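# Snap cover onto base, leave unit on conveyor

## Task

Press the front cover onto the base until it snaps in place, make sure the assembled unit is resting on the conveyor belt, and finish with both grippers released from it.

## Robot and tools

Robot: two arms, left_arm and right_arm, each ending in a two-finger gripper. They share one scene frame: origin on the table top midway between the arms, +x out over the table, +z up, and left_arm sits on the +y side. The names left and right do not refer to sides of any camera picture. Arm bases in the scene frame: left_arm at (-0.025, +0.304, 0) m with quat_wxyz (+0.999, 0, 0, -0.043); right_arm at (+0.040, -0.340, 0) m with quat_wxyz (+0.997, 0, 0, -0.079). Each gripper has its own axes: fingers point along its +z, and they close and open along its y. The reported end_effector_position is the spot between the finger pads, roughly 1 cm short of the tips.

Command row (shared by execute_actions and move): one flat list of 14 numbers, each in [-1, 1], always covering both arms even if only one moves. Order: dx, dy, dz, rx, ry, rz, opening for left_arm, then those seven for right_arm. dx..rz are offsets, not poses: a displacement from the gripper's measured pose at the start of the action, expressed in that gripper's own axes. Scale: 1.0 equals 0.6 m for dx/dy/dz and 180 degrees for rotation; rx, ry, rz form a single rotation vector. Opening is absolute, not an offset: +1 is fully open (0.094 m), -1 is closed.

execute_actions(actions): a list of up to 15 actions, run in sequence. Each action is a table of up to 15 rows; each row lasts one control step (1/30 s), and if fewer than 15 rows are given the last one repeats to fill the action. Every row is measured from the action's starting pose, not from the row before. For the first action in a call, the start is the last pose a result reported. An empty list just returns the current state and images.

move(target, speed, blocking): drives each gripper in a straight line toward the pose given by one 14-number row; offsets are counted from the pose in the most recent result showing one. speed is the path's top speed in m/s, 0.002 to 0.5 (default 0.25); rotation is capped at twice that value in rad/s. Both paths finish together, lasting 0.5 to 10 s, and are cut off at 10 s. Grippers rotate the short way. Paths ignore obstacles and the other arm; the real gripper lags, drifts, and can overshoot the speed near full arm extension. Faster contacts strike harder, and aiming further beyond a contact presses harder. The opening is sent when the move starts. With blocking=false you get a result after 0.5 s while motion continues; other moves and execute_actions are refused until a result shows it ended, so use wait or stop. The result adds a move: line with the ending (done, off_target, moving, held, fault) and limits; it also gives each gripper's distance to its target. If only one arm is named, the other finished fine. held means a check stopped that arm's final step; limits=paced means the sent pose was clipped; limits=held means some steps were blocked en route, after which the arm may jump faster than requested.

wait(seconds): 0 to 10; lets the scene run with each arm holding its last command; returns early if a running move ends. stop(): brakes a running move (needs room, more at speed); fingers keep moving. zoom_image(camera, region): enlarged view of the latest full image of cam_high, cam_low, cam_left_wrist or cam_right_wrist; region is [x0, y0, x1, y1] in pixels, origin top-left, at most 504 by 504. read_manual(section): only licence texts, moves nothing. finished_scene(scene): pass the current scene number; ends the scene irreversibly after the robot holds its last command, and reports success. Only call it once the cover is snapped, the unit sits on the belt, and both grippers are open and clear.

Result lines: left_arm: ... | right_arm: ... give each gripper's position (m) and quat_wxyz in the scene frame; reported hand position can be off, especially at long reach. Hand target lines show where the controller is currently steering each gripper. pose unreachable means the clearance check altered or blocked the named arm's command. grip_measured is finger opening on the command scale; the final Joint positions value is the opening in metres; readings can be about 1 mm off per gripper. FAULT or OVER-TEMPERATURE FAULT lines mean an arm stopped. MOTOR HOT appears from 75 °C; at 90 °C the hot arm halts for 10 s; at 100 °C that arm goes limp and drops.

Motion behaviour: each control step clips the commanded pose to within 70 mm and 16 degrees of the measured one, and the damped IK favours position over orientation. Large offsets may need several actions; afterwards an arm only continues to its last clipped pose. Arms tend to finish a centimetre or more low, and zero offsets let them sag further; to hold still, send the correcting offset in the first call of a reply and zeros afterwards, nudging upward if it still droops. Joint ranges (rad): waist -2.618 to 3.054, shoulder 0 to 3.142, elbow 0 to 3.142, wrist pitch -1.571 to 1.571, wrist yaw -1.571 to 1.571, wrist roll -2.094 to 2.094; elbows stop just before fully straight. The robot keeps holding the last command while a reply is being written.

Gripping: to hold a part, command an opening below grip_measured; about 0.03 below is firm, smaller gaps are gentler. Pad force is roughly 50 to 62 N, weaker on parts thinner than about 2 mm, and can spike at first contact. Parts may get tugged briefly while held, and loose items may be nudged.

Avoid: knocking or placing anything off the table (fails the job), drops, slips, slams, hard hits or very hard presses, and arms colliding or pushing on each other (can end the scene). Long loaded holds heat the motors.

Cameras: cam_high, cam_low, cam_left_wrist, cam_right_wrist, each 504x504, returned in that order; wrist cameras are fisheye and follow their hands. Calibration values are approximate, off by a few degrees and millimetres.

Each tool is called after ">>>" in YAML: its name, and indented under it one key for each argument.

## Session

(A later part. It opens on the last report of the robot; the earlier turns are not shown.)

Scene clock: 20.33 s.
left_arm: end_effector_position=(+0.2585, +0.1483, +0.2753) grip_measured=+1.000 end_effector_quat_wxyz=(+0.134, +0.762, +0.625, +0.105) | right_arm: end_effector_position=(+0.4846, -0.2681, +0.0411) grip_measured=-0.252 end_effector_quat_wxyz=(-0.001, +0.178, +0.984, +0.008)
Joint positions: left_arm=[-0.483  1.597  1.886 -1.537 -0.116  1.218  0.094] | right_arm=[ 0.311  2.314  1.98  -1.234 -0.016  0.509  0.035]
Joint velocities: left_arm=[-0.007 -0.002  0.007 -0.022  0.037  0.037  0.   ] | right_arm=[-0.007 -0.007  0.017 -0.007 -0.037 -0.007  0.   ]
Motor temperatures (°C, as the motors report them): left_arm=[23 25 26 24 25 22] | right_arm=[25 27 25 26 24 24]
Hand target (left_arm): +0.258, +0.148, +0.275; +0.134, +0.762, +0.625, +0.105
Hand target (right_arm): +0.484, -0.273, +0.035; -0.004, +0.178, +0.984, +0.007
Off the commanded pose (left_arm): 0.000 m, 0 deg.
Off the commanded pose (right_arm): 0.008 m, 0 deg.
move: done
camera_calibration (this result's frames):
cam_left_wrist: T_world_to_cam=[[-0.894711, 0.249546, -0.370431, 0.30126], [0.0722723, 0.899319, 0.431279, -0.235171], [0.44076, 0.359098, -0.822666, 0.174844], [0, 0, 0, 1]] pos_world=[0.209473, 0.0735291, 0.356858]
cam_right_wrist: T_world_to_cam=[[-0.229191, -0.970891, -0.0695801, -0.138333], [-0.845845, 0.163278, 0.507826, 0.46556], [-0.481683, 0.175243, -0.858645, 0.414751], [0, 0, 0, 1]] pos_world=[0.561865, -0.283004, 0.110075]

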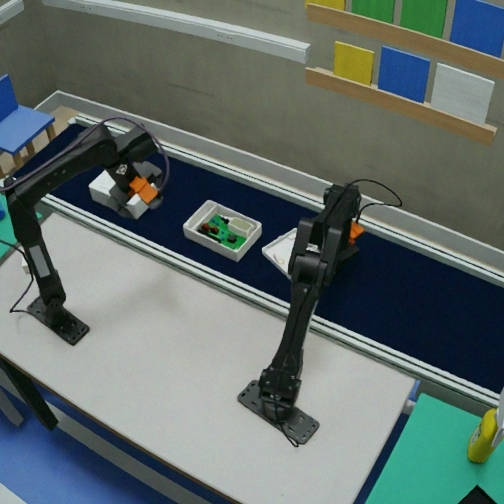

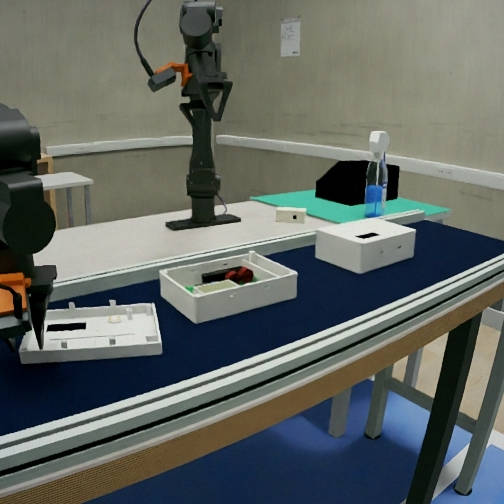

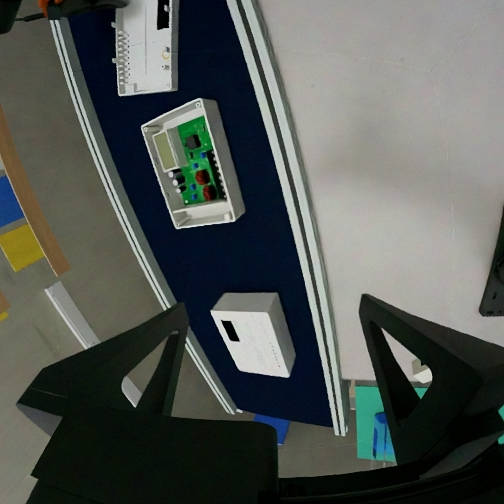

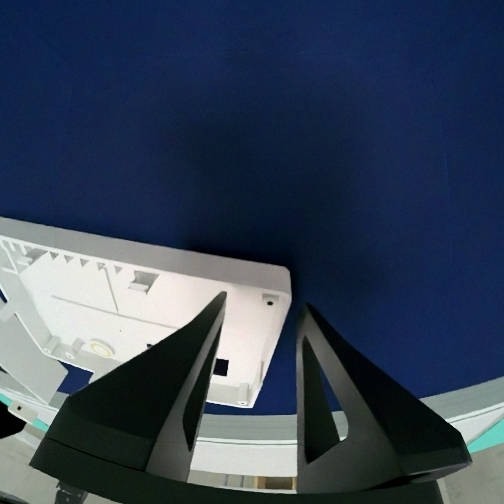

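>>> move:
  target: [0,0,0,0,0,0,1,0,0,0.03,0,0,0,-0.25]
  speed: 0.05

Scene clock: 21.20 s.
left_arm: end_effector_position=(+0.2585, +0.1483, +0.2753) grip_measured=+1.000 end_effector_quat_wxyz=(+0.134, +0.762, +0.625, +0.105) | right_arm: end_effector_position=(+0.4861, -0.2679, +0.0324) grip_measured=-0.252 end_effector_quat_wxyz=(+0.004, +0.178, +0.984, +0.010)
Joint positions: left_arm=[-0.483  1.597  1.886 -1.537 -0.116  1.218  0.094] | right_arm=[ 0.311  2.314  1.945 -1.189 -0.016  0.509  0.035]
Joint velocities: left_arm=[-0.007 -0.007 -0.007 -0.037 -0.007  0.037  0.   ] | right_arm=[-0.012 -0.012 -0.002 -0.022 -0.066  0.007  0.   ]
Motor temperatures (°C, as the motors report them): left_arm=[23 25 26 24 25 22] | right_arm=[25 27 25 26 24 24]
Hand target (left_arm): +0.258, +0.148, +0.275; +0.134, +0.762, +0.625, +0.105
Hand target (right_arm): +0.485, -0.268, +0.023; -0.001, +0.178, +0.984, +0.008
Off the commanded pose (left_arm): 0.000 m, 0 deg.
Off the commanded pose (right_arm): 0.009 m, 1 deg.
move: done
camera_calibration (this result's frames):
cam_left_wrist: T_world_to_cam=[[-0.894711, 0.249546, -0.370431, 0.30126], [0.0722723, 0.899319, 0.431279, -0.235171], [0.44076, 0.359098, -0.822666, 0.174844], [0, 0, 0, 1]] pos_world=[0.209473, 0.0735291, 0.356858]
cam_right_wrist: T_world_to_cam=[[-0.22812, -0.970872, -0.0732773, -0.138785], [-0.850849, 0.1622, 0.499746, 0.473629], [-0.473304, 0.17635, -0.863067, 0.404248], [0, 0, 0, 1]] pos_world=[0.56266, -0.282854, 0.102029]

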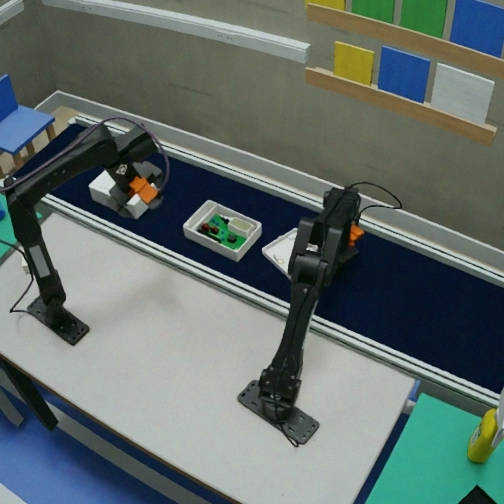

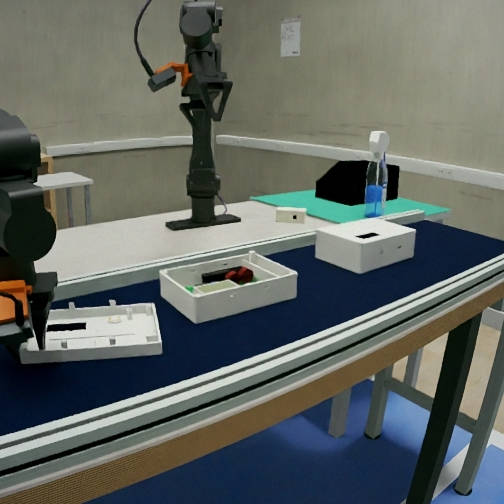

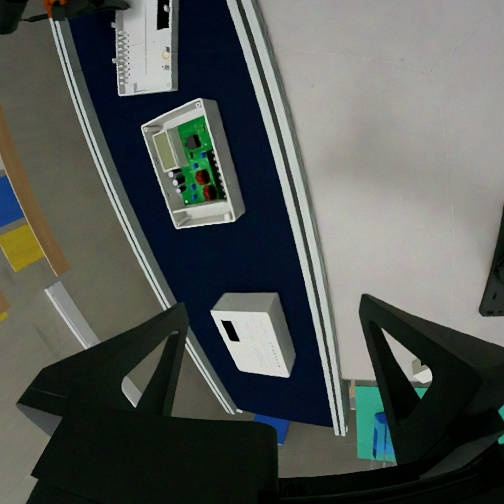

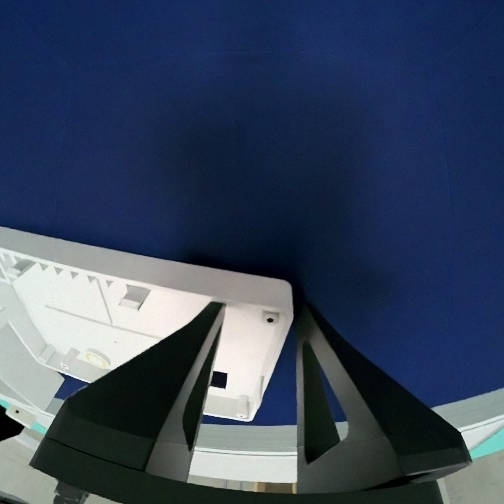

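>>> move:
  target: [0,0,0,0,0,0,1,0,0,0.01,0,0,0,-1]
  speed: 0.05

Scene clock: 22.00 s.
left_arm: end_effector_position=(+0.2585, +0.1483, +0.2753) grip_measured=+1.000 end_effector_quat_wxyz=(+0.134, +0.762, +0.625, +0.105) | right_arm: end_effector_position=(+0.4869, -0.2678, +0.0324) grip_measured=-0.792 end_effector_quat_wxyz=(+0.005, +0.176, +0.984, +0.011)
Joint positions: left_arm=[-0.483  1.597  1.886 -1.537 -0.116  1.218  0.094] | right_arm=[ 0.311  2.314  1.945 -1.185 -0.016  0.506  0.01 ]
Joint velocities: left_arm=[-0.007  0.002 -0.007 -0.037 -0.022  0.037  0.   ] | right_arm=[ 0.022 -0.002 -0.007  0.051 -0.11  -0.022  0.   ]
Motor temperatures (°C, as the motors report them): left_arm=[23 25 26 24 25 22] | right_arm=[25 27 25 26 24 24]
Hand target (left_arm): +0.258, +0.148, +0.275; +0.134, +0.762, +0.625, +0.105
Hand target (right_arm): +0.486, -0.268, +0.026; +0.004, +0.178, +0.984, +0.010
Off the commanded pose (left_arm): 0.000 m, 0 deg.
Off the commanded pose (right_arm): 0.006 m, 0 deg.
move: done
camera_calibration (this result's frames):
cam_left_wrist: T_world_to_cam=[[-0.894711, 0.249546, -0.370431, 0.30126], [0.0722723, 0.899319, 0.431279, -0.235171], [0.44076, 0.359098, -0.822666, 0.174844], [0, 0, 0, 1]] pos_world=[0.209473, 0.0735291, 0.356858]
cam_right_wrist: T_world_to_cam=[[-0.224531, -0.971613, -0.074522, -0.140372], [-0.853124, 0.159039, 0.496877, 0.474673], [-0.47092, 0.175141, -0.864615, 0.403201], [0, 0, 0, 1]] pos_world=[0.563313, -0.282496, 0.102299]

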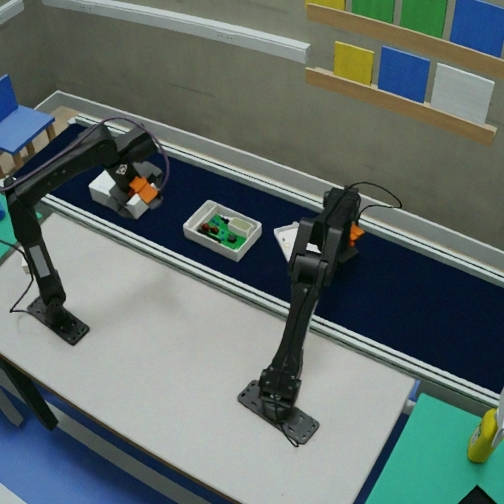

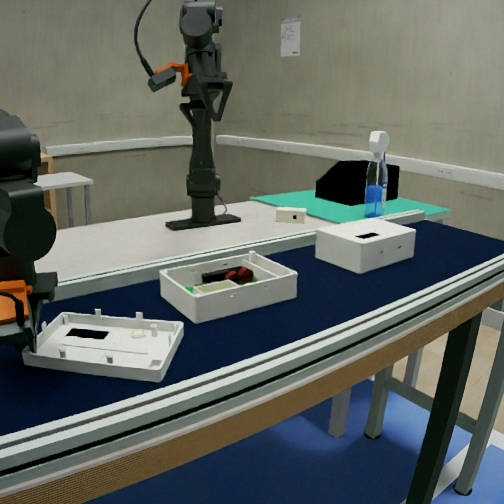

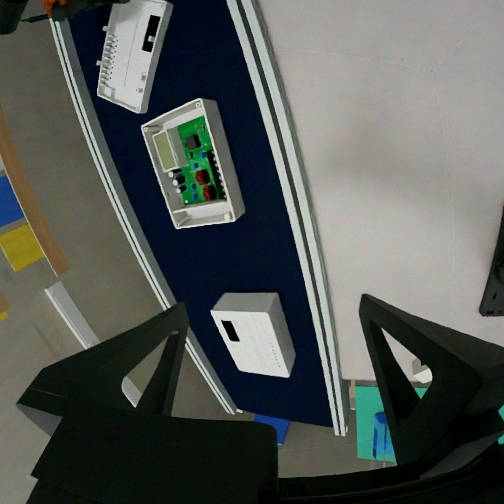

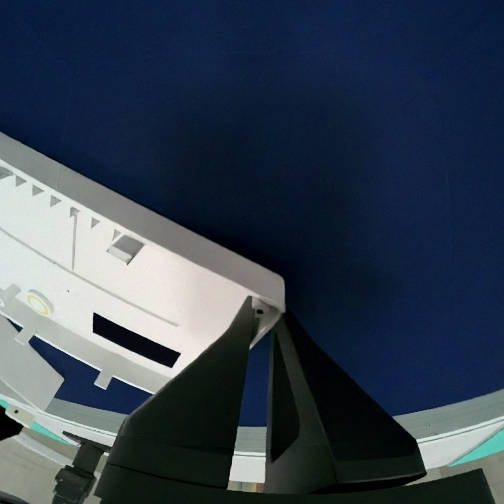

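>>> move:
  target: [0,0,0,0,0,0,1,0.03,0,-0.17,0,0,0,-1]
  speed: 0.1

Scene clock: 23.73 s.
left_arm: end_effector_position=(+0.2585, +0.1483, +0.2753) grip_measured=+1.000 end_effector_quat_wxyz=(+0.134, +0.762, +0.625, +0.105) | right_arm: end_effector_position=(+0.4658, -0.2705, +0.1176) grip_measured=-0.960 end_effector_quat_wxyz=(-0.014, +0.178, +0.984, +0.003)
Joint positions: left_arm=[-0.483  1.597  1.886 -1.537 -0.116  1.218  0.094] | right_arm=[ 0.313  2.267  2.205 -1.532 -0.015  0.511  0.002]
Joint velocities: left_arm=[-0.002 -0.012  0.002 -0.022 -0.022 -0.051  0.   ] | right_arm=[ 0.017  0.007 -0.022 -0.007 -0.051 -0.022  0.   ]
Motor temperatures (°C, as the motors report them): left_arm=[23 25 26 24 25 22] | right_arm=[25 28 25 26 24 24]
Hand target (left_arm): +0.258, +0.148, +0.275; +0.134, +0.762, +0.625, +0.105
Hand target (right_arm): +0.468, -0.265, +0.134; +0.006, +0.176, +0.984, +0.011
Off the commanded pose (left_arm): 0.000 m, 0 deg.
Off the commanded pose (right_arm): 0.018 m, 2 deg.
move: off_target (right_arm)
camera_calibration (this result's frames):
cam_left_wrist: T_world_to_cam=[[-0.894711, 0.249546, -0.370431, 0.30126], [0.0722723, 0.899319, 0.431279, -0.235171], [0.44076, 0.359098, -0.822666, 0.174844], [0, 0, 0, 1]] pos_world=[0.209473, 0.0735291, 0.356858]
cam_right_wrist: T_world_to_cam=[[-0.2305, -0.971343, -0.0579905, -0.140456], [-0.832138, 0.165874, 0.52918, 0.402993], [-0.504396, 0.170232, -0.846526, 0.47955], [0, 0, 0, 1]] pos_world=[0.544854, -0.284911, 0.18455]

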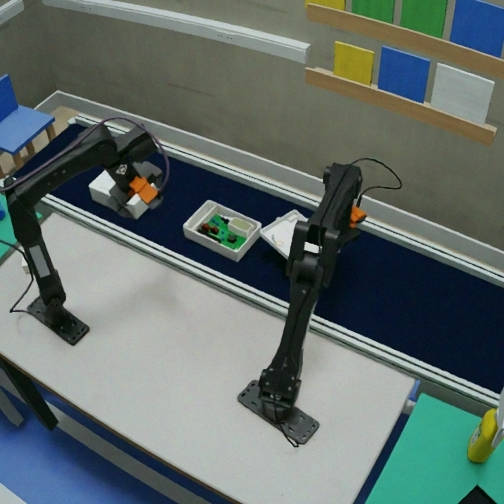

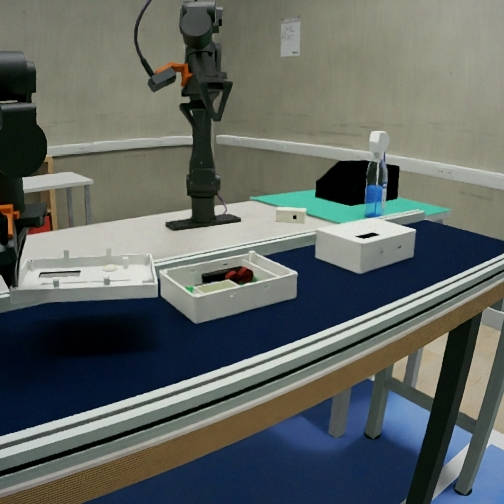

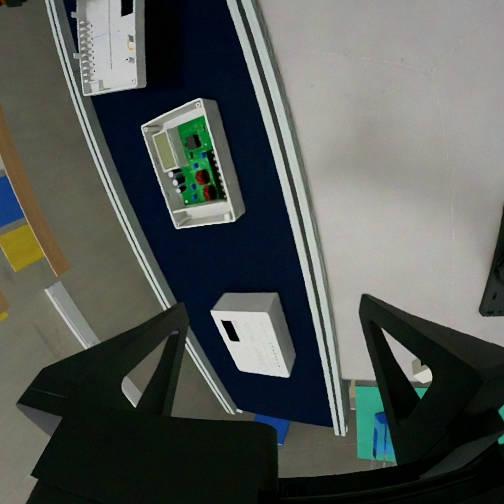

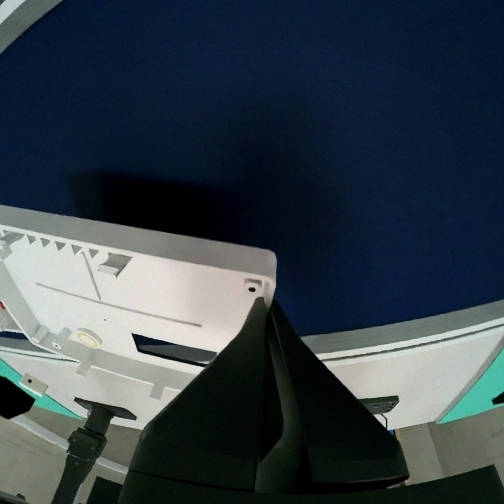

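>>> move:
  target: [0,0,0,0,0,0,1,0.248,0.247,-0.125,-0.2034,-0.5645,-0.161,-1]
  speed: 0.2

Scene clock: 29.50 s.
left_arm: end_effector_position=(+0.2585, +0.1483, +0.2753) grip_measured=+1.000 end_effector_quat_wxyz=(+0.134, +0.762, +0.625, +0.105) | right_arm: end_effector_position=(+0.3886, -0.0841, +0.1940) grip_measured=-0.960 end_effector_quat_wxyz=(+0.756, -0.095, +0.637, +0.114)
Joint positions: left_arm=[-0.483  1.597  1.886 -1.537 -0.116  1.218  0.094] | right_arm=[ 1.002  1.83   0.498  1.53   0.536 -0.101  0.002]
Joint velocities: left_arm=[-0.002 -0.007 -0.007  0.037 -0.022 -0.022  0.   ] | right_arm=[-0.007 -0.007 -0.012 -0.037  0.007  0.007  0.   ]
Motor temperatures (°C, as the motors report them): left_arm=[23 25 26 24 25 22] | right_arm=[25 27 25 27 24 24]
Hand target (left_arm): +0.258, +0.148, +0.275; +0.134, +0.762, +0.625, +0.105
Hand target (right_arm): +0.384, -0.079, +0.200; +0.763, -0.097, +0.626, +0.129
Off the commanded pose (left_arm): 0.000 m, 0 deg.
Off the commanded pose (right_arm): 0.010 m, 6 deg.
joint sent to its limit (right arm) — the command would take joint 4 (wrist pitch) past its upper limit, so that joint was sent only as far as its limit.
move: off_target (right_arm)
camera_calibration (this result's frames):
cam_left_wrist: T_world_to_cam=[[-0.894711, 0.249546, -0.370431, 0.30126], [0.0722723, 0.899319, 0.431279, -0.235171], [0.44076, 0.359098, -0.822666, 0.174844], [0, 0, 0, 1]] pos_world=[0.209473, 0.0735291, 0.356858]
cam_right_wrist: T_world_to_cam=[[0.321089, -0.9379, 0.131321, -0.221064], [-0.299284, -0.232046, -0.925518, 0.309161], [0.898516, 0.257872, -0.355206, -0.159576], [0, 0, 0, 1]] pos_world=[0.30689, -0.0944457, 0.258482]

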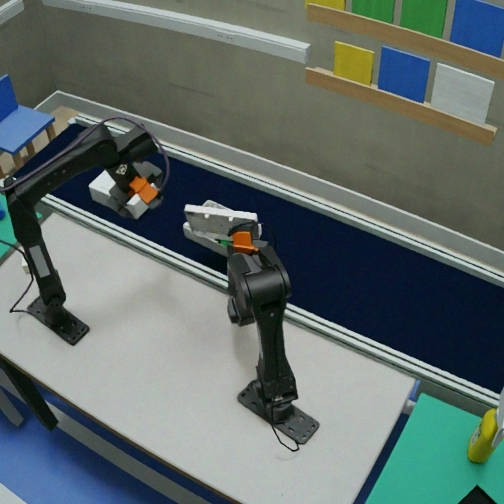

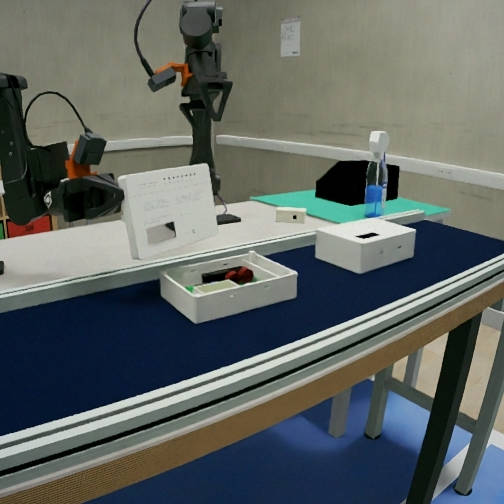

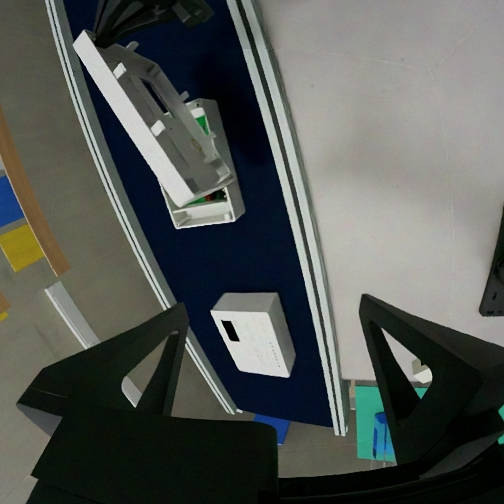

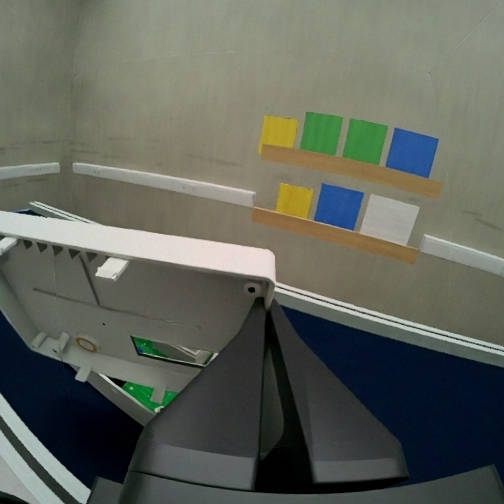

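>>> move:
  target: [-0.172,0.144,0.103,0,-0.0894,-0.155,0.2,0,0,0,0,0,0,-1]
  speed: 0.2

Scene clock: 32.53 s.
left_arm: end_effector_position=(+0.3370, +0.0386, +0.2362) grip_measured=+0.203 end_effector_quat_wxyz=(+0.223, +0.598, +0.769, -0.025) | right_arm: end_effector_position=(+0.3889, -0.0836, +0.1917) grip_measured=-0.960 end_effector_quat_wxyz=(+0.754, -0.099, +0.640, +0.112)
Joint positions: left_arm=[-0.52   1.906  2.038 -1.255  0.073  0.7    0.057] | right_arm=[ 1.002  1.83   0.498  1.519  0.535 -0.103  0.002]
Joint velocities: left_arm=[ 0.002 -0.012 -0.002 -0.051  0.022 -0.037 -0.   ] | right_arm=[-0.002 -0.007 -0.002 -0.022 -0.022  0.007 -0.   ]
Motor temperatures (°C, as the motors report them): left_arm=[23 25 26 25 25 22] | right_arm=[25 27 25 28 24 24]
Hand target (left_arm): +0.337, +0.028, +0.245; +0.240, +0.597, +0.765, -0.037
Hand target (right_arm): +0.389, -0.084, +0.194; +0.756, -0.095, +0.637, +0.114
Off the commanded pose (left_arm): 0.016 m, 2 deg.
Off the commanded pose (right_arm): 0.002 m, 1 deg.
move: off_target (left_arm)
camera_calibration (this result's frames):
cam_left_wrist: T_world_to_cam=[[-0.92966, -0.22801, -0.289386, 0.395536], [-0.260873, 0.962048, 0.0800548, 0.0674651], [0.26015, 0.149917, -0.953859, 0.247374], [0, 0, 0, 1]] pos_world=[0.32096, -0.0118041, 0.345022]
cam_right_wrist: T_world_to_cam=[[0.322438, -0.936459, 0.138126, -0.22211], [-0.305217, -0.240979, -0.921288, 0.307939], [0.896034, 0.2549, -0.363523, -0.158449], [0, 0, 0, 1]] pos_world=[0.30758, -0.0934012, 0.25678]

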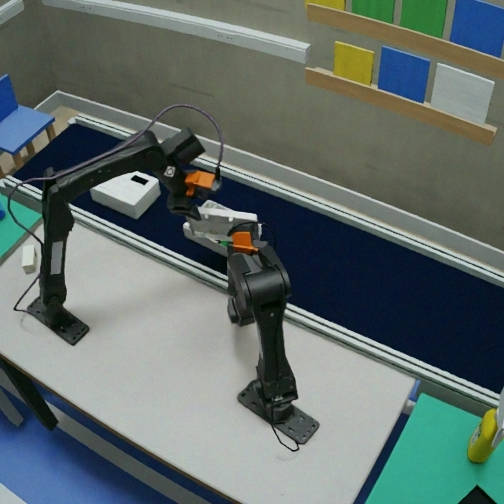

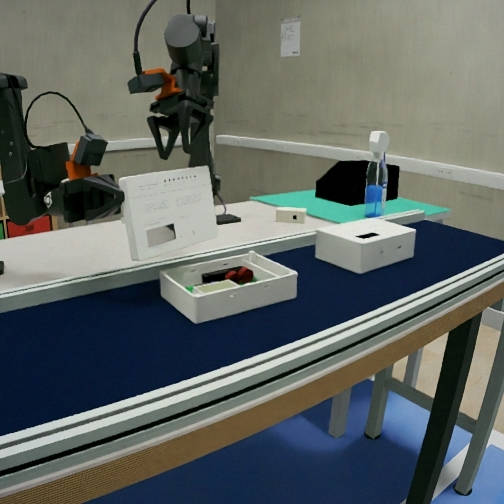

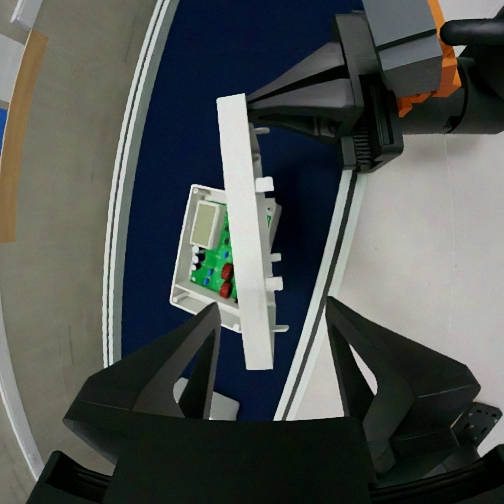

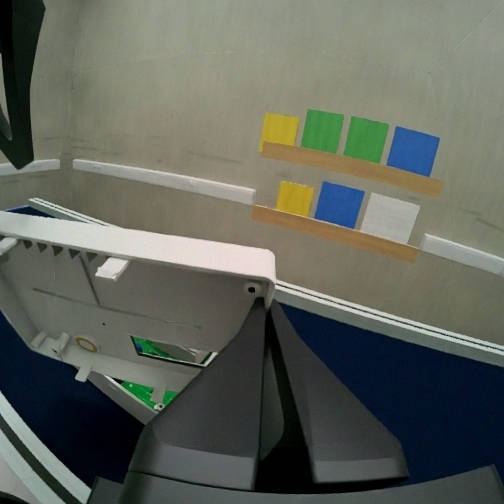

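>>> move:
  target: [-0.056,0.0115,0.095,0,0,0,0.2,-0.004,0,0,0,0,0,-1]
  speed: 0.08

Scene clock: 34.03 s.
left_arm: end_effector_position=(+0.3633, +0.0003, +0.1895) grip_measured=+0.203 end_effector_quat_wxyz=(+0.207, +0.601, +0.771, -0.027) | right_arm: end_effector_position=(+0.3895, -0.0829, +0.1866) grip_measured=-0.960 end_effector_quat_wxyz=(+0.748, -0.104, +0.647, +0.107)
Joint positions: left_arm=[-0.558  2.086  2.119 -1.188  0.06   0.668  0.057] | right_arm=[ 1.002  1.83   0.498  1.496  0.535 -0.103  0.002]
Joint velocities: left_arm=[-0.012  0.002 -0.002  0.022  0.007  0.051 -0.   ] | right_arm=[ 0.012 -0.007  0.002 -0.007 -0.022  0.007  0.   ]
Motor temperatures (°C, as the motors report them): left_arm=[23 25 26 25 25 22] | right_arm=[25 27 25 28 24 24]
Hand target (left_arm): +0.367, -0.007, +0.198; +0.223, +0.598, +0.769, -0.025
Hand target (right_arm): +0.389, -0.084, +0.194; +0.753, -0.099, +0.640, +0.112
Off the commanded pose (left_arm): 0.013 m, 2 deg.
Off the commanded pose (right_arm): 0.008 m, 1 deg.
move: off_target (left_arm)
camera_calibration (this result's frames):
cam_left_wrist: T_world_to_cam=[[-0.938458, -0.219378, -0.266776, 0.396615], [-0.254544, 0.961358, 0.104875, 0.107894], [0.23346, 0.166327, -0.958036, 0.212223], [0, 0, 0, 1]] pos_world=[0.350125, -0.0520143, 0.297809]
cam_right_wrist: T_world_to_cam=[[0.324663, -0.933961, 0.149367, -0.223719], [-0.319407, -0.256907, -0.912128, 0.306061], [0.890266, 0.248425, -0.381722, -0.15592], [0, 0, 0, 1]] pos_world=[0.309202, -0.0915811, 0.253065]

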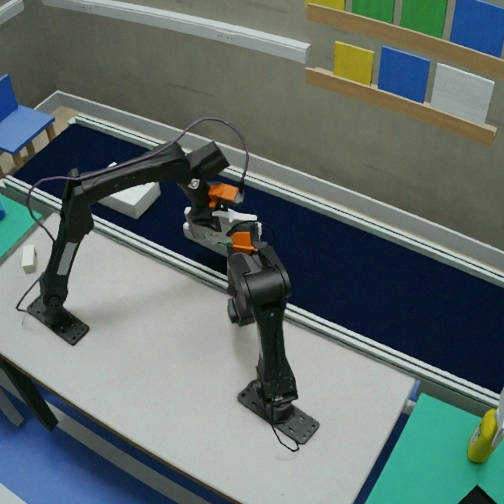

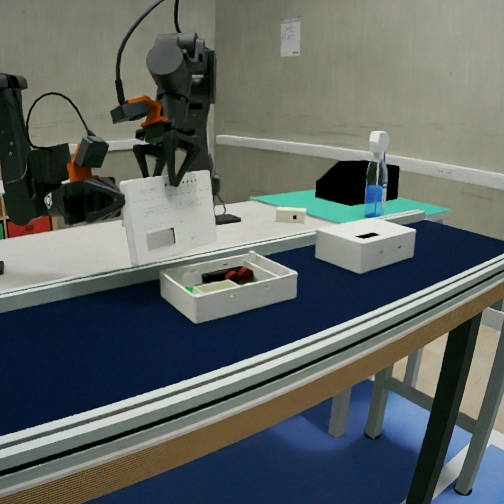

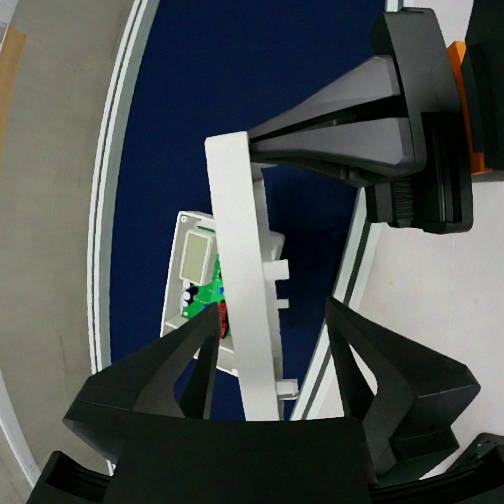

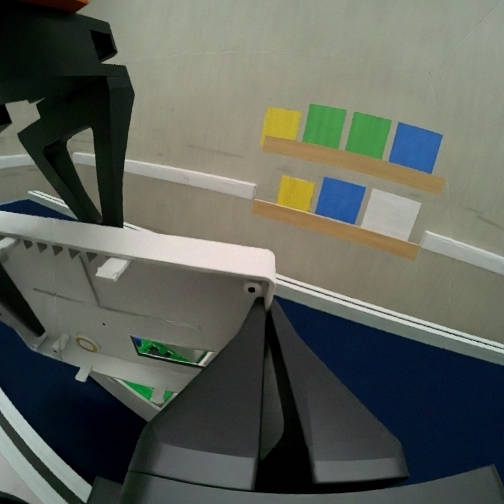

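>>> move:
  target: [-0.01,0.014,0.025,0,0,0,0.0,-0.008,0,0,0,0,0,-1]
  speed: 0.05

Scene clock: 35.63 s.
left_arm: end_effector_position=(+0.3706, -0.0051, +0.1731) grip_measured=+0.003 end_effector_quat_wxyz=(+0.195, +0.602, +0.774, -0.027) | right_arm: end_effector_position=(+0.3903, -0.0821, +0.1788) grip_measured=-0.960 end_effector_quat_wxyz=(+0.739, -0.113, +0.657, +0.100)
Joint positions: left_arm=[-0.558  2.144  2.152 -1.188  0.06   0.668  0.047] | right_arm=[ 1.002  1.83   0.498  1.461  0.535 -0.103  0.002]
Joint velocities: left_arm=[-0.012 -0.002  0.027  0.022  0.051  0.022 -0.   ] | right_arm=[-0.007 -0.012 -0.002 -0.051  0.037 -0.022 -0.   ]
Motor temperatures (°C, as the motors report them): left_arm=[23 26 26 25 25 22] | right_arm=[25 27 25 29 24 24]
Hand target (left_arm): +0.376, -0.007, +0.180; +0.207, +0.601, +0.771, -0.027
Hand target (right_arm): +0.389, -0.083, +0.191; +0.748, -0.104, +0.647, +0.107
Off the commanded pose (left_arm): 0.009 m, 1 deg.
Off the commanded pose (right_arm): 0.013 m, 2 deg.
move: off_target (right_arm)
camera_calibration (this result's frames):
cam_left_wrist: T_world_to_cam=[[-0.943465, -0.215949, -0.251477, 0.397125], [-0.252762, 0.959506, 0.124334, 0.112593], [0.214444, 0.180868, -0.959844, 0.203158], [0, 0, 0, 1]] pos_world=[0.359566, -0.0590193, 0.280869]
cam_right_wrist: T_world_to_cam=[[0.328346, -0.929827, 0.166166, -0.226111], [-0.340532, -0.280618, -0.89738, 0.303099], [0.881037, 0.238067, -0.408776, -0.152184], [0, 0, 0, 1]] pos_world=[0.311537, -0.0889595, 0.247358]

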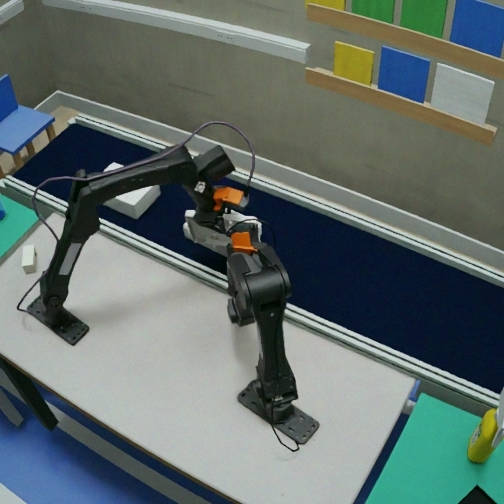

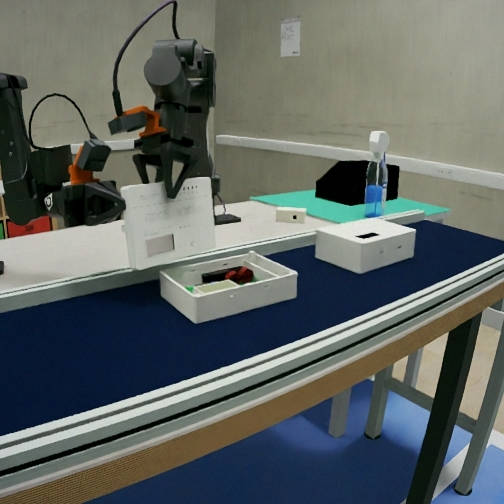

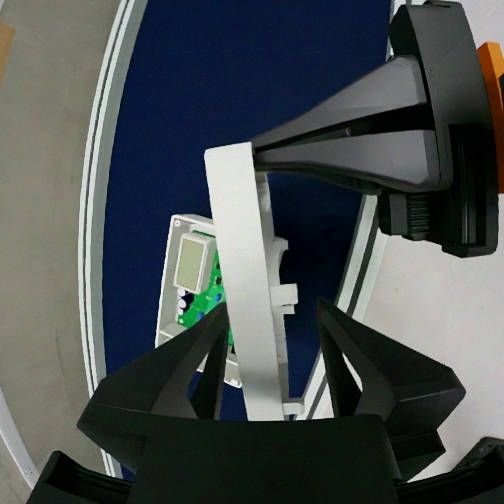

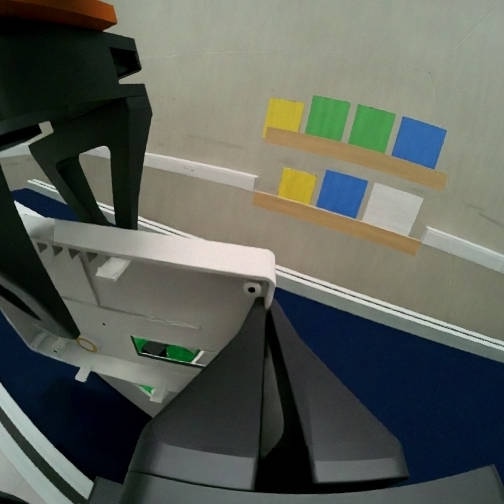

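>>> execute_actions:
  actions:
    - [[0,0.005,0,0,0,0,-0.75,0,0,0,0,-0.01,0,-1]]
    - [[0,0,0,0,0,0,-0.75,0,0,0,0,0,0,-0.6]]

Scene clock: 36.77 s.
left_arm: end_effector_position=(+0.3805, -0.0007, +0.1740) grip_measured=-0.676 end_effector_quat_wxyz=(+0.204, +0.592, +0.779, -0.015) | right_arm: end_effector_position=(+0.3888, -0.0799, +0.1762) grip_measured=-0.602 end_effector_quat_wxyz=(+0.743, -0.114, +0.652, +0.104)
Joint positions: left_arm=[-0.547  2.148  2.156 -1.169  0.037  0.66   0.015] | right_arm=[ 1.006  1.861  0.495  1.511  0.53  -0.109  0.019]
Joint velocities: left_arm=[ 0.002 -0.007  0.022 -0.022  0.081 -0.066  0.001] | right_arm=[-0.007 -0.007  0.002 -0.066  0.081  0.022  0.   ]
Motor temperatures (°C, as the motors report them): left_arm=[23 26 26 25 25 22] | right_arm=[25 27 25 29 24 24]
Hand target (left_arm): +0.380, -0.001, +0.174; +0.204, +0.593, +0.779, -0.016
Hand target (right_arm): +0.389, -0.080, +0.176; +0.743, -0.114, +0.652, +0.104
Off the commanded pose (left_arm): 0.000 m, 0 deg.
Off the commanded pose (right_arm): 0.000 m, 0 deg.
camera_calibration (this result's frames):
cam_left_wrist: T_world_to_cam=[[-0.930609, -0.2403, -0.276083, 0.407084], [-0.28166, 0.951865, 0.120914, 0.122365], [0.233738, 0.190285, -0.953498, 0.192679], [0, 0, 0, 1]] pos_world=[0.368265, -0.0553162, 0.281313]
cam_right_wrist: T_world_to_cam=[[0.334375, -0.927823, 0.165343, -0.22515], [-0.326587, -0.278645, -0.90316, 0.296644], [0.884045, 0.247995, -0.396186, -0.155044], [0, 0, 0, 1]] pos_world=[0.30923, -0.0877904, 0.243718]

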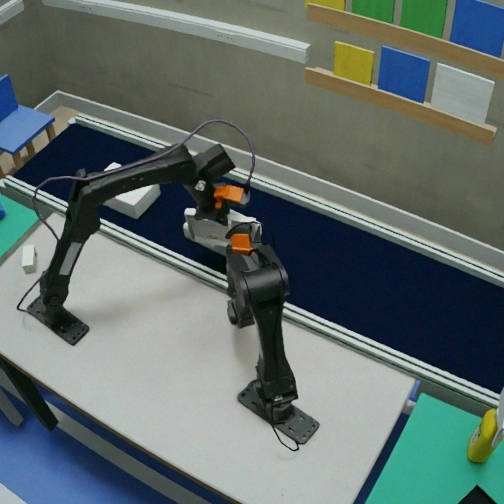

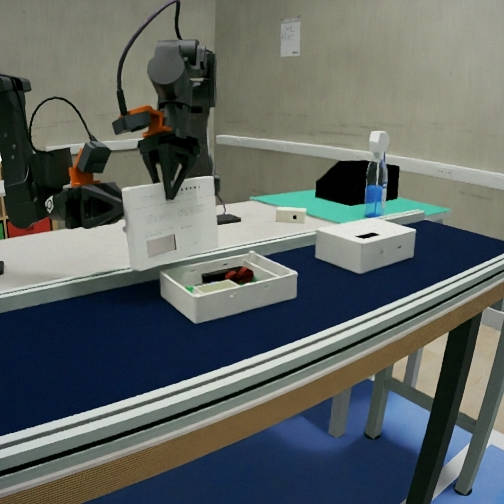

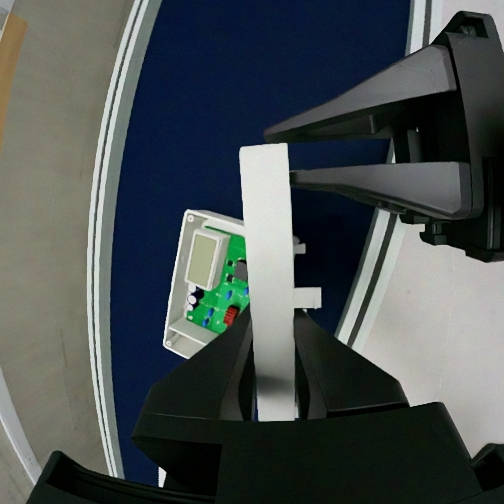

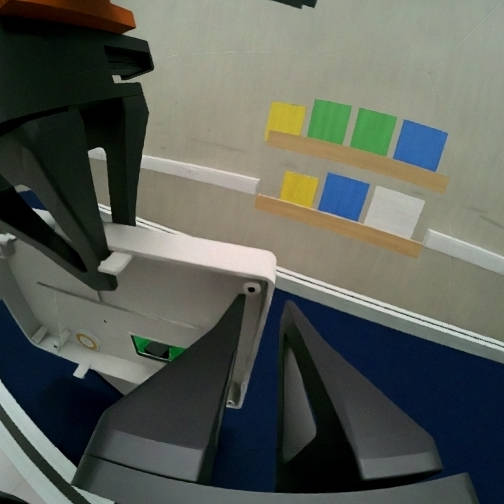

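>>> move:
  target: [0,0,0,0,0,0,-0.75,0,-0.02,-0.1,0,0,0,-0.6]
  speed: 0.15

Scene clock: 38.63 s.
left_arm: end_effector_position=(+0.3805, -0.0007, +0.1740) grip_measured=-0.676 end_effector_quat_wxyz=(+0.204, +0.592, +0.779, -0.015) | right_arm: end_effector_position=(+0.3419, -0.1068, +0.1675) grip_measured=-0.602 end_effector_quat_wxyz=(+0.732, -0.121, +0.663, +0.100)
Joint positions: left_arm=[-0.547  2.148  2.156 -1.169  0.037  0.66   0.015] | right_arm=[ 1.083  1.733  0.286  1.558  0.606 -0.109  0.019]
Joint velocities: left_arm=[-0.007 -0.017  0.002  0.051 -0.007  0.051  0.001] | right_arm=[ 0.002  0.002  0.002 -0.007  0.007  0.11  -0.001]
Motor temperatures (°C, as the motors report them): left_arm=[23 26 26 25 25 22] | right_arm=[25 27 25 29 24 24]
Hand target (left_arm): +0.381, -0.001, +0.174; +0.204, +0.592, +0.779, -0.015
Hand target (right_arm): +0.336, -0.110, +0.169; +0.733, -0.116, +0.662, +0.103
Off the commanded pose (left_arm): 0.000 m, 0 deg.
Off the commanded pose (right_arm): 0.007 m, 2 deg.
joint sent to its limit (right arm) — the command would take joint 4 (wrist pitch) past its upper limit, so that joint was sent only as far as its limit.
move: done
camera_calibration (this result's frames):
cam_left_wrist: T_world_to_cam=[[-0.930609, -0.2403, -0.276083, 0.407084], [-0.28166, 0.951865, 0.120914, 0.122365], [0.233738, 0.190285, -0.953498, 0.192679], [0, 0, 0, 1]] pos_world=[0.368265, -0.0553162, 0.281313]
cam_right_wrist: T_world_to_cam=[[0.340876, -0.923863, 0.174012, -0.23634], [-0.351814, -0.297009, -0.887701, 0.270022], [0.871797, 0.241376, -0.426271, -0.101884], [0, 0, 0, 1]] pos_world=[0.264383, -0.113555, 0.237395]

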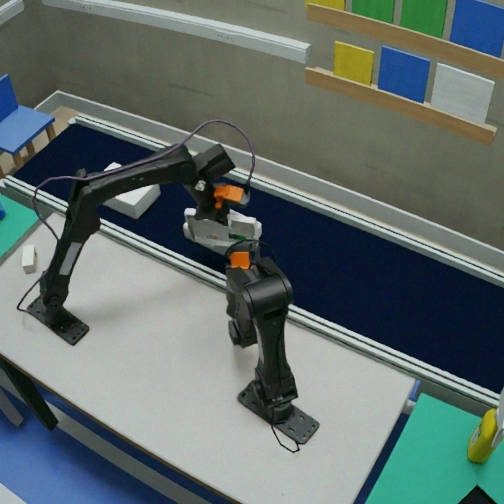

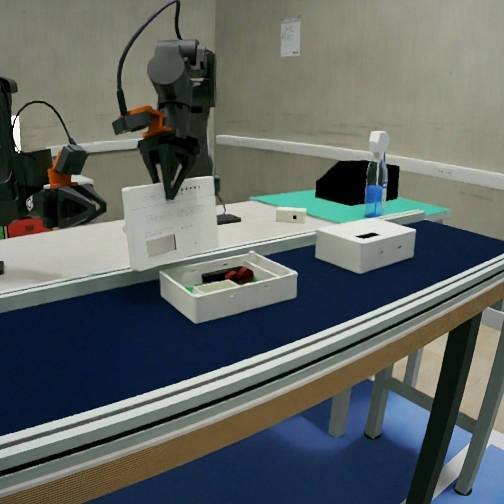

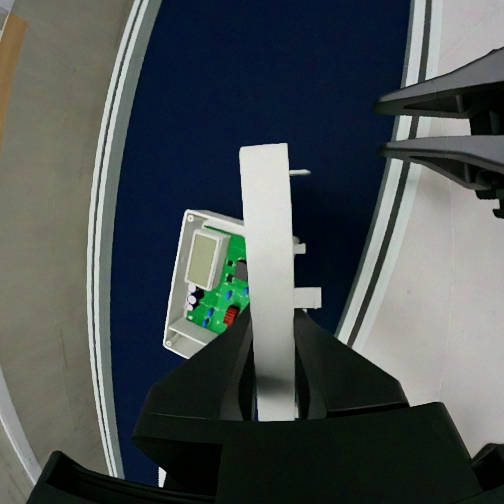

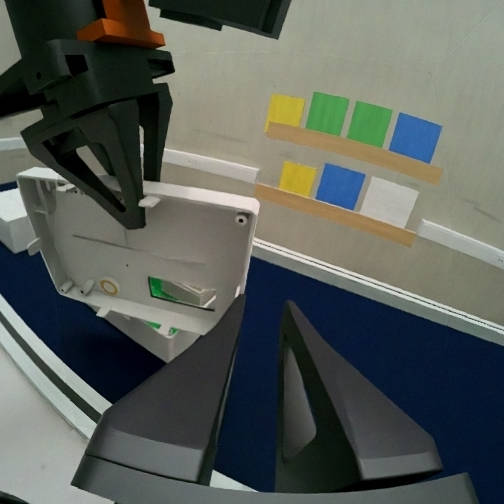

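>>> move:
  target: [0.093,0.049,0.04,-0.3264,-0.0659,0.1901,-0.75,0.01,-0.108,0.101,-0.1766,0.2947,-0.0571,-1]
  speed: 0.2

Scene clock: 42.93 s.
left_arm: end_effector_position=(+0.3996, +0.0512, +0.1404) grip_measured=-0.688 end_effector_quat_wxyz=(+0.529, +0.617, +0.459, +0.360) | right_arm: end_effector_position=(+0.4163, -0.1503, +0.1631) grip_measured=-0.986 end_effector_quat_wxyz=(+0.308, -0.403, +0.852, +0.133)
Joint positions: left_arm=[-0.562  1.827  0.748  0.885 -0.307  1.47   0.015] | right_arm=[ 0.491  1.603  1.268 -0.621 -0.319 -0.45   0.001]
Joint velocities: left_arm=[ 0.007 -0.012 -0.017 -0.037 -0.007 -0.095 -0.001] | right_arm=[-0.002 -0.017  0.012 -0.11   0.007  0.022 -0.001]
Motor temperatures (°C, as the motors report them): left_arm=[23 26 26 25 25 22] | right_arm=[25 27 25 29 24 24]
Hand target (left_arm): +0.402, +0.055, +0.143; +0.535, +0.610, +0.457, +0.363
Hand target (right_arm): +0.421, -0.150, +0.170; +0.312, -0.405, +0.848, +0.140
Off the commanded pose (left_arm): 0.004 m, 1 deg.
Off the commanded pose (right_arm): 0.008 m, 1 deg.
move: done
camera_calibration (this result's frames):
cam_left_wrist: T_world_to_cam=[[-0.127134, 0.0768272, -0.988906, 0.190735], [-0.12014, 0.988463, 0.092238, 0.0199946], [0.984583, 0.130534, -0.116437, -0.268248], [0, 0, 0, 1]] pos_world=[0.290763, 0.000597899, 0.155541]
cam_right_wrist: T_world_to_cam=[[0.84447, -0.53237, 0.0587561, -0.433093], [-0.520701, -0.841717, -0.142767, 0.146367], [0.125461, 0.0899678, -0.988011, 0.22144], [0, 0, 0, 1]] pos_world=[0.414166, -0.127288, 0.265129]

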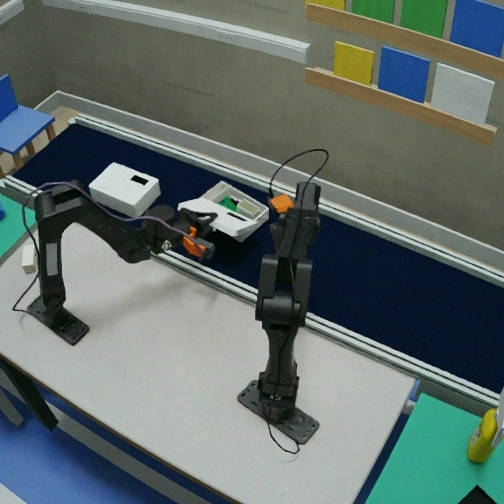

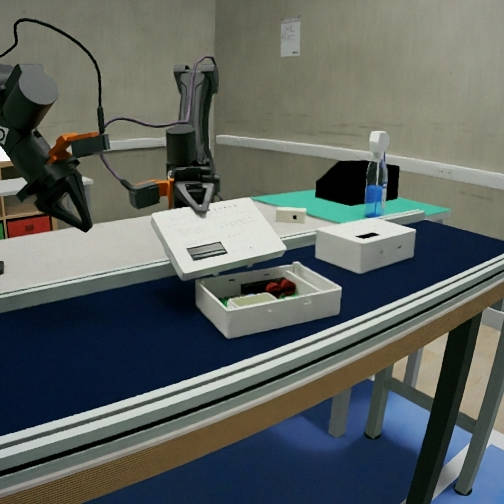

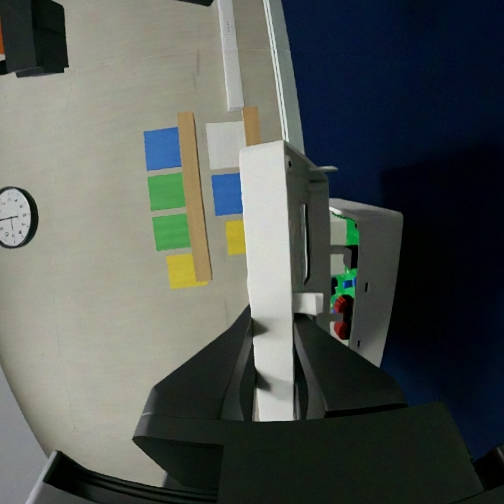

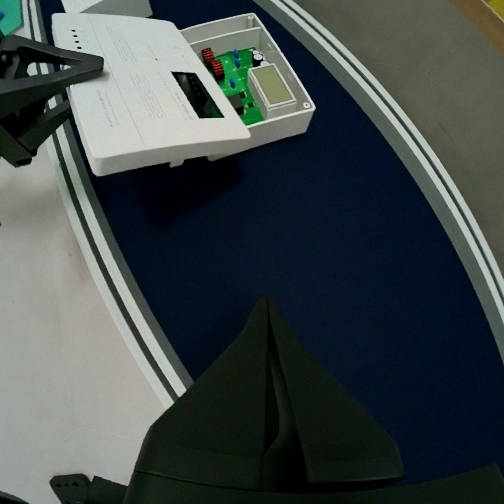

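>>> move:
  target: [0,0.03,-0.006,-0.079,0,0.026,-0.75,0,0,0,0,0,0,-1]
  speed: 0.1

Scene clock: 45.77 s.
left_arm: end_effector_position=(+0.4006, +0.0505, +0.1563) grip_measured=-0.689 end_effector_quat_wxyz=(+0.580, +0.574, +0.385, +0.431) | right_arm: end_effector_position=(+0.4161, -0.1503, +0.1630) grip_measured=-0.986 end_effector_quat_wxyz=(+0.307, -0.404, +0.852, +0.133)
Joint positions: left_arm=[-0.562  1.972  0.7    1.32  -0.307  1.633  0.015] | right_arm=[ 0.491  1.603  1.268 -0.622 -0.319 -0.451  0.001]
Joint velocities: left_arm=[ 0.007 -0.002 -0.002  0.007  0.007 -0.051 -0.001] | right_arm=[-0.012 -0.007 -0.007  0.037  0.037 -0.051 -0.   ]
Motor temperatures (°C, as the motors report them): left_arm=[23 26 26 26 25 22] | right_arm=[25 27 26 29 24 24]
Hand target (left_arm): +0.399, +0.052, +0.159; +0.585, +0.566, +0.384, +0.435
Hand target (right_arm): +0.416, -0.150, +0.163; +0.308, -0.403, +0.851, +0.133
Off the commanded pose (left_arm): 0.003 m, 1 deg.
Off the commanded pose (right_arm): 0.000 m, 0 deg.
move: done
camera_calibration (this result's frames):
cam_left_wrist: T_world_to_cam=[[0.11769, 0.0861698, -0.989305, 0.108206], [-0.128945, 0.98912, 0.0708141, 0.0261745], [0.984643, 0.119231, 0.127521, -0.304804], [0, 0, 0, 1]] pos_world=[0.290764, 0.00112842, 0.144064]
cam_right_wrist: T_world_to_cam=[[0.844827, -0.53183, 0.0585154, -0.432983], [-0.520306, -0.842123, -0.141811, 0.145812], [0.124697, 0.08936, -0.988163, 0.221662], [0, 0, 0, 1]] pos_world=[0.414022, -0.127289, 0.265052]

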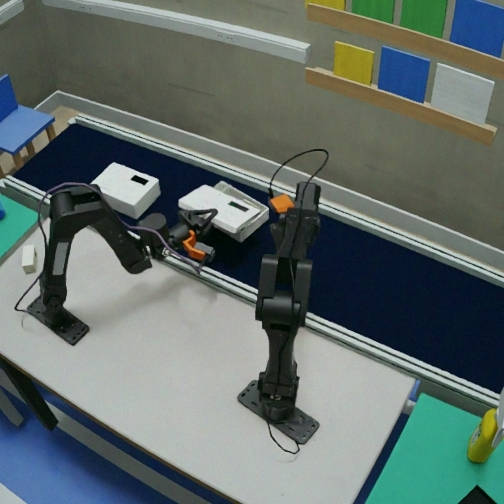

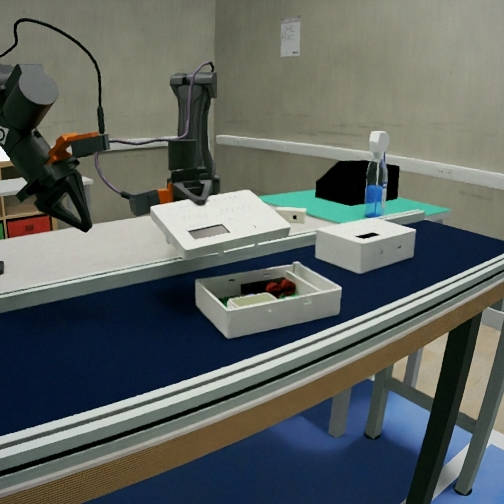

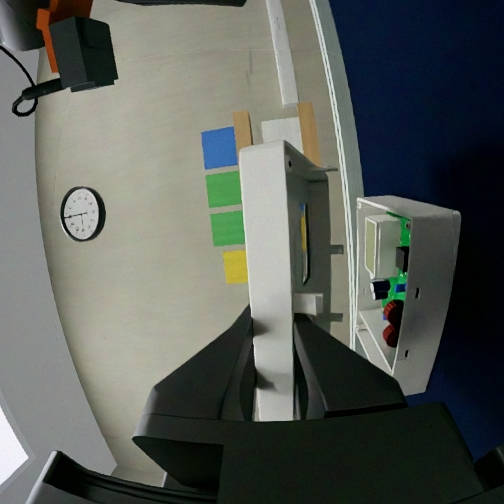

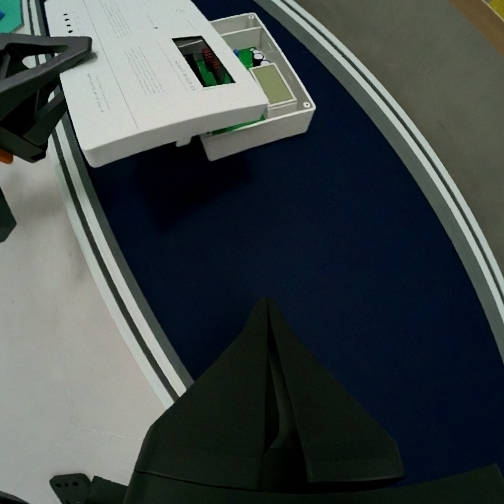

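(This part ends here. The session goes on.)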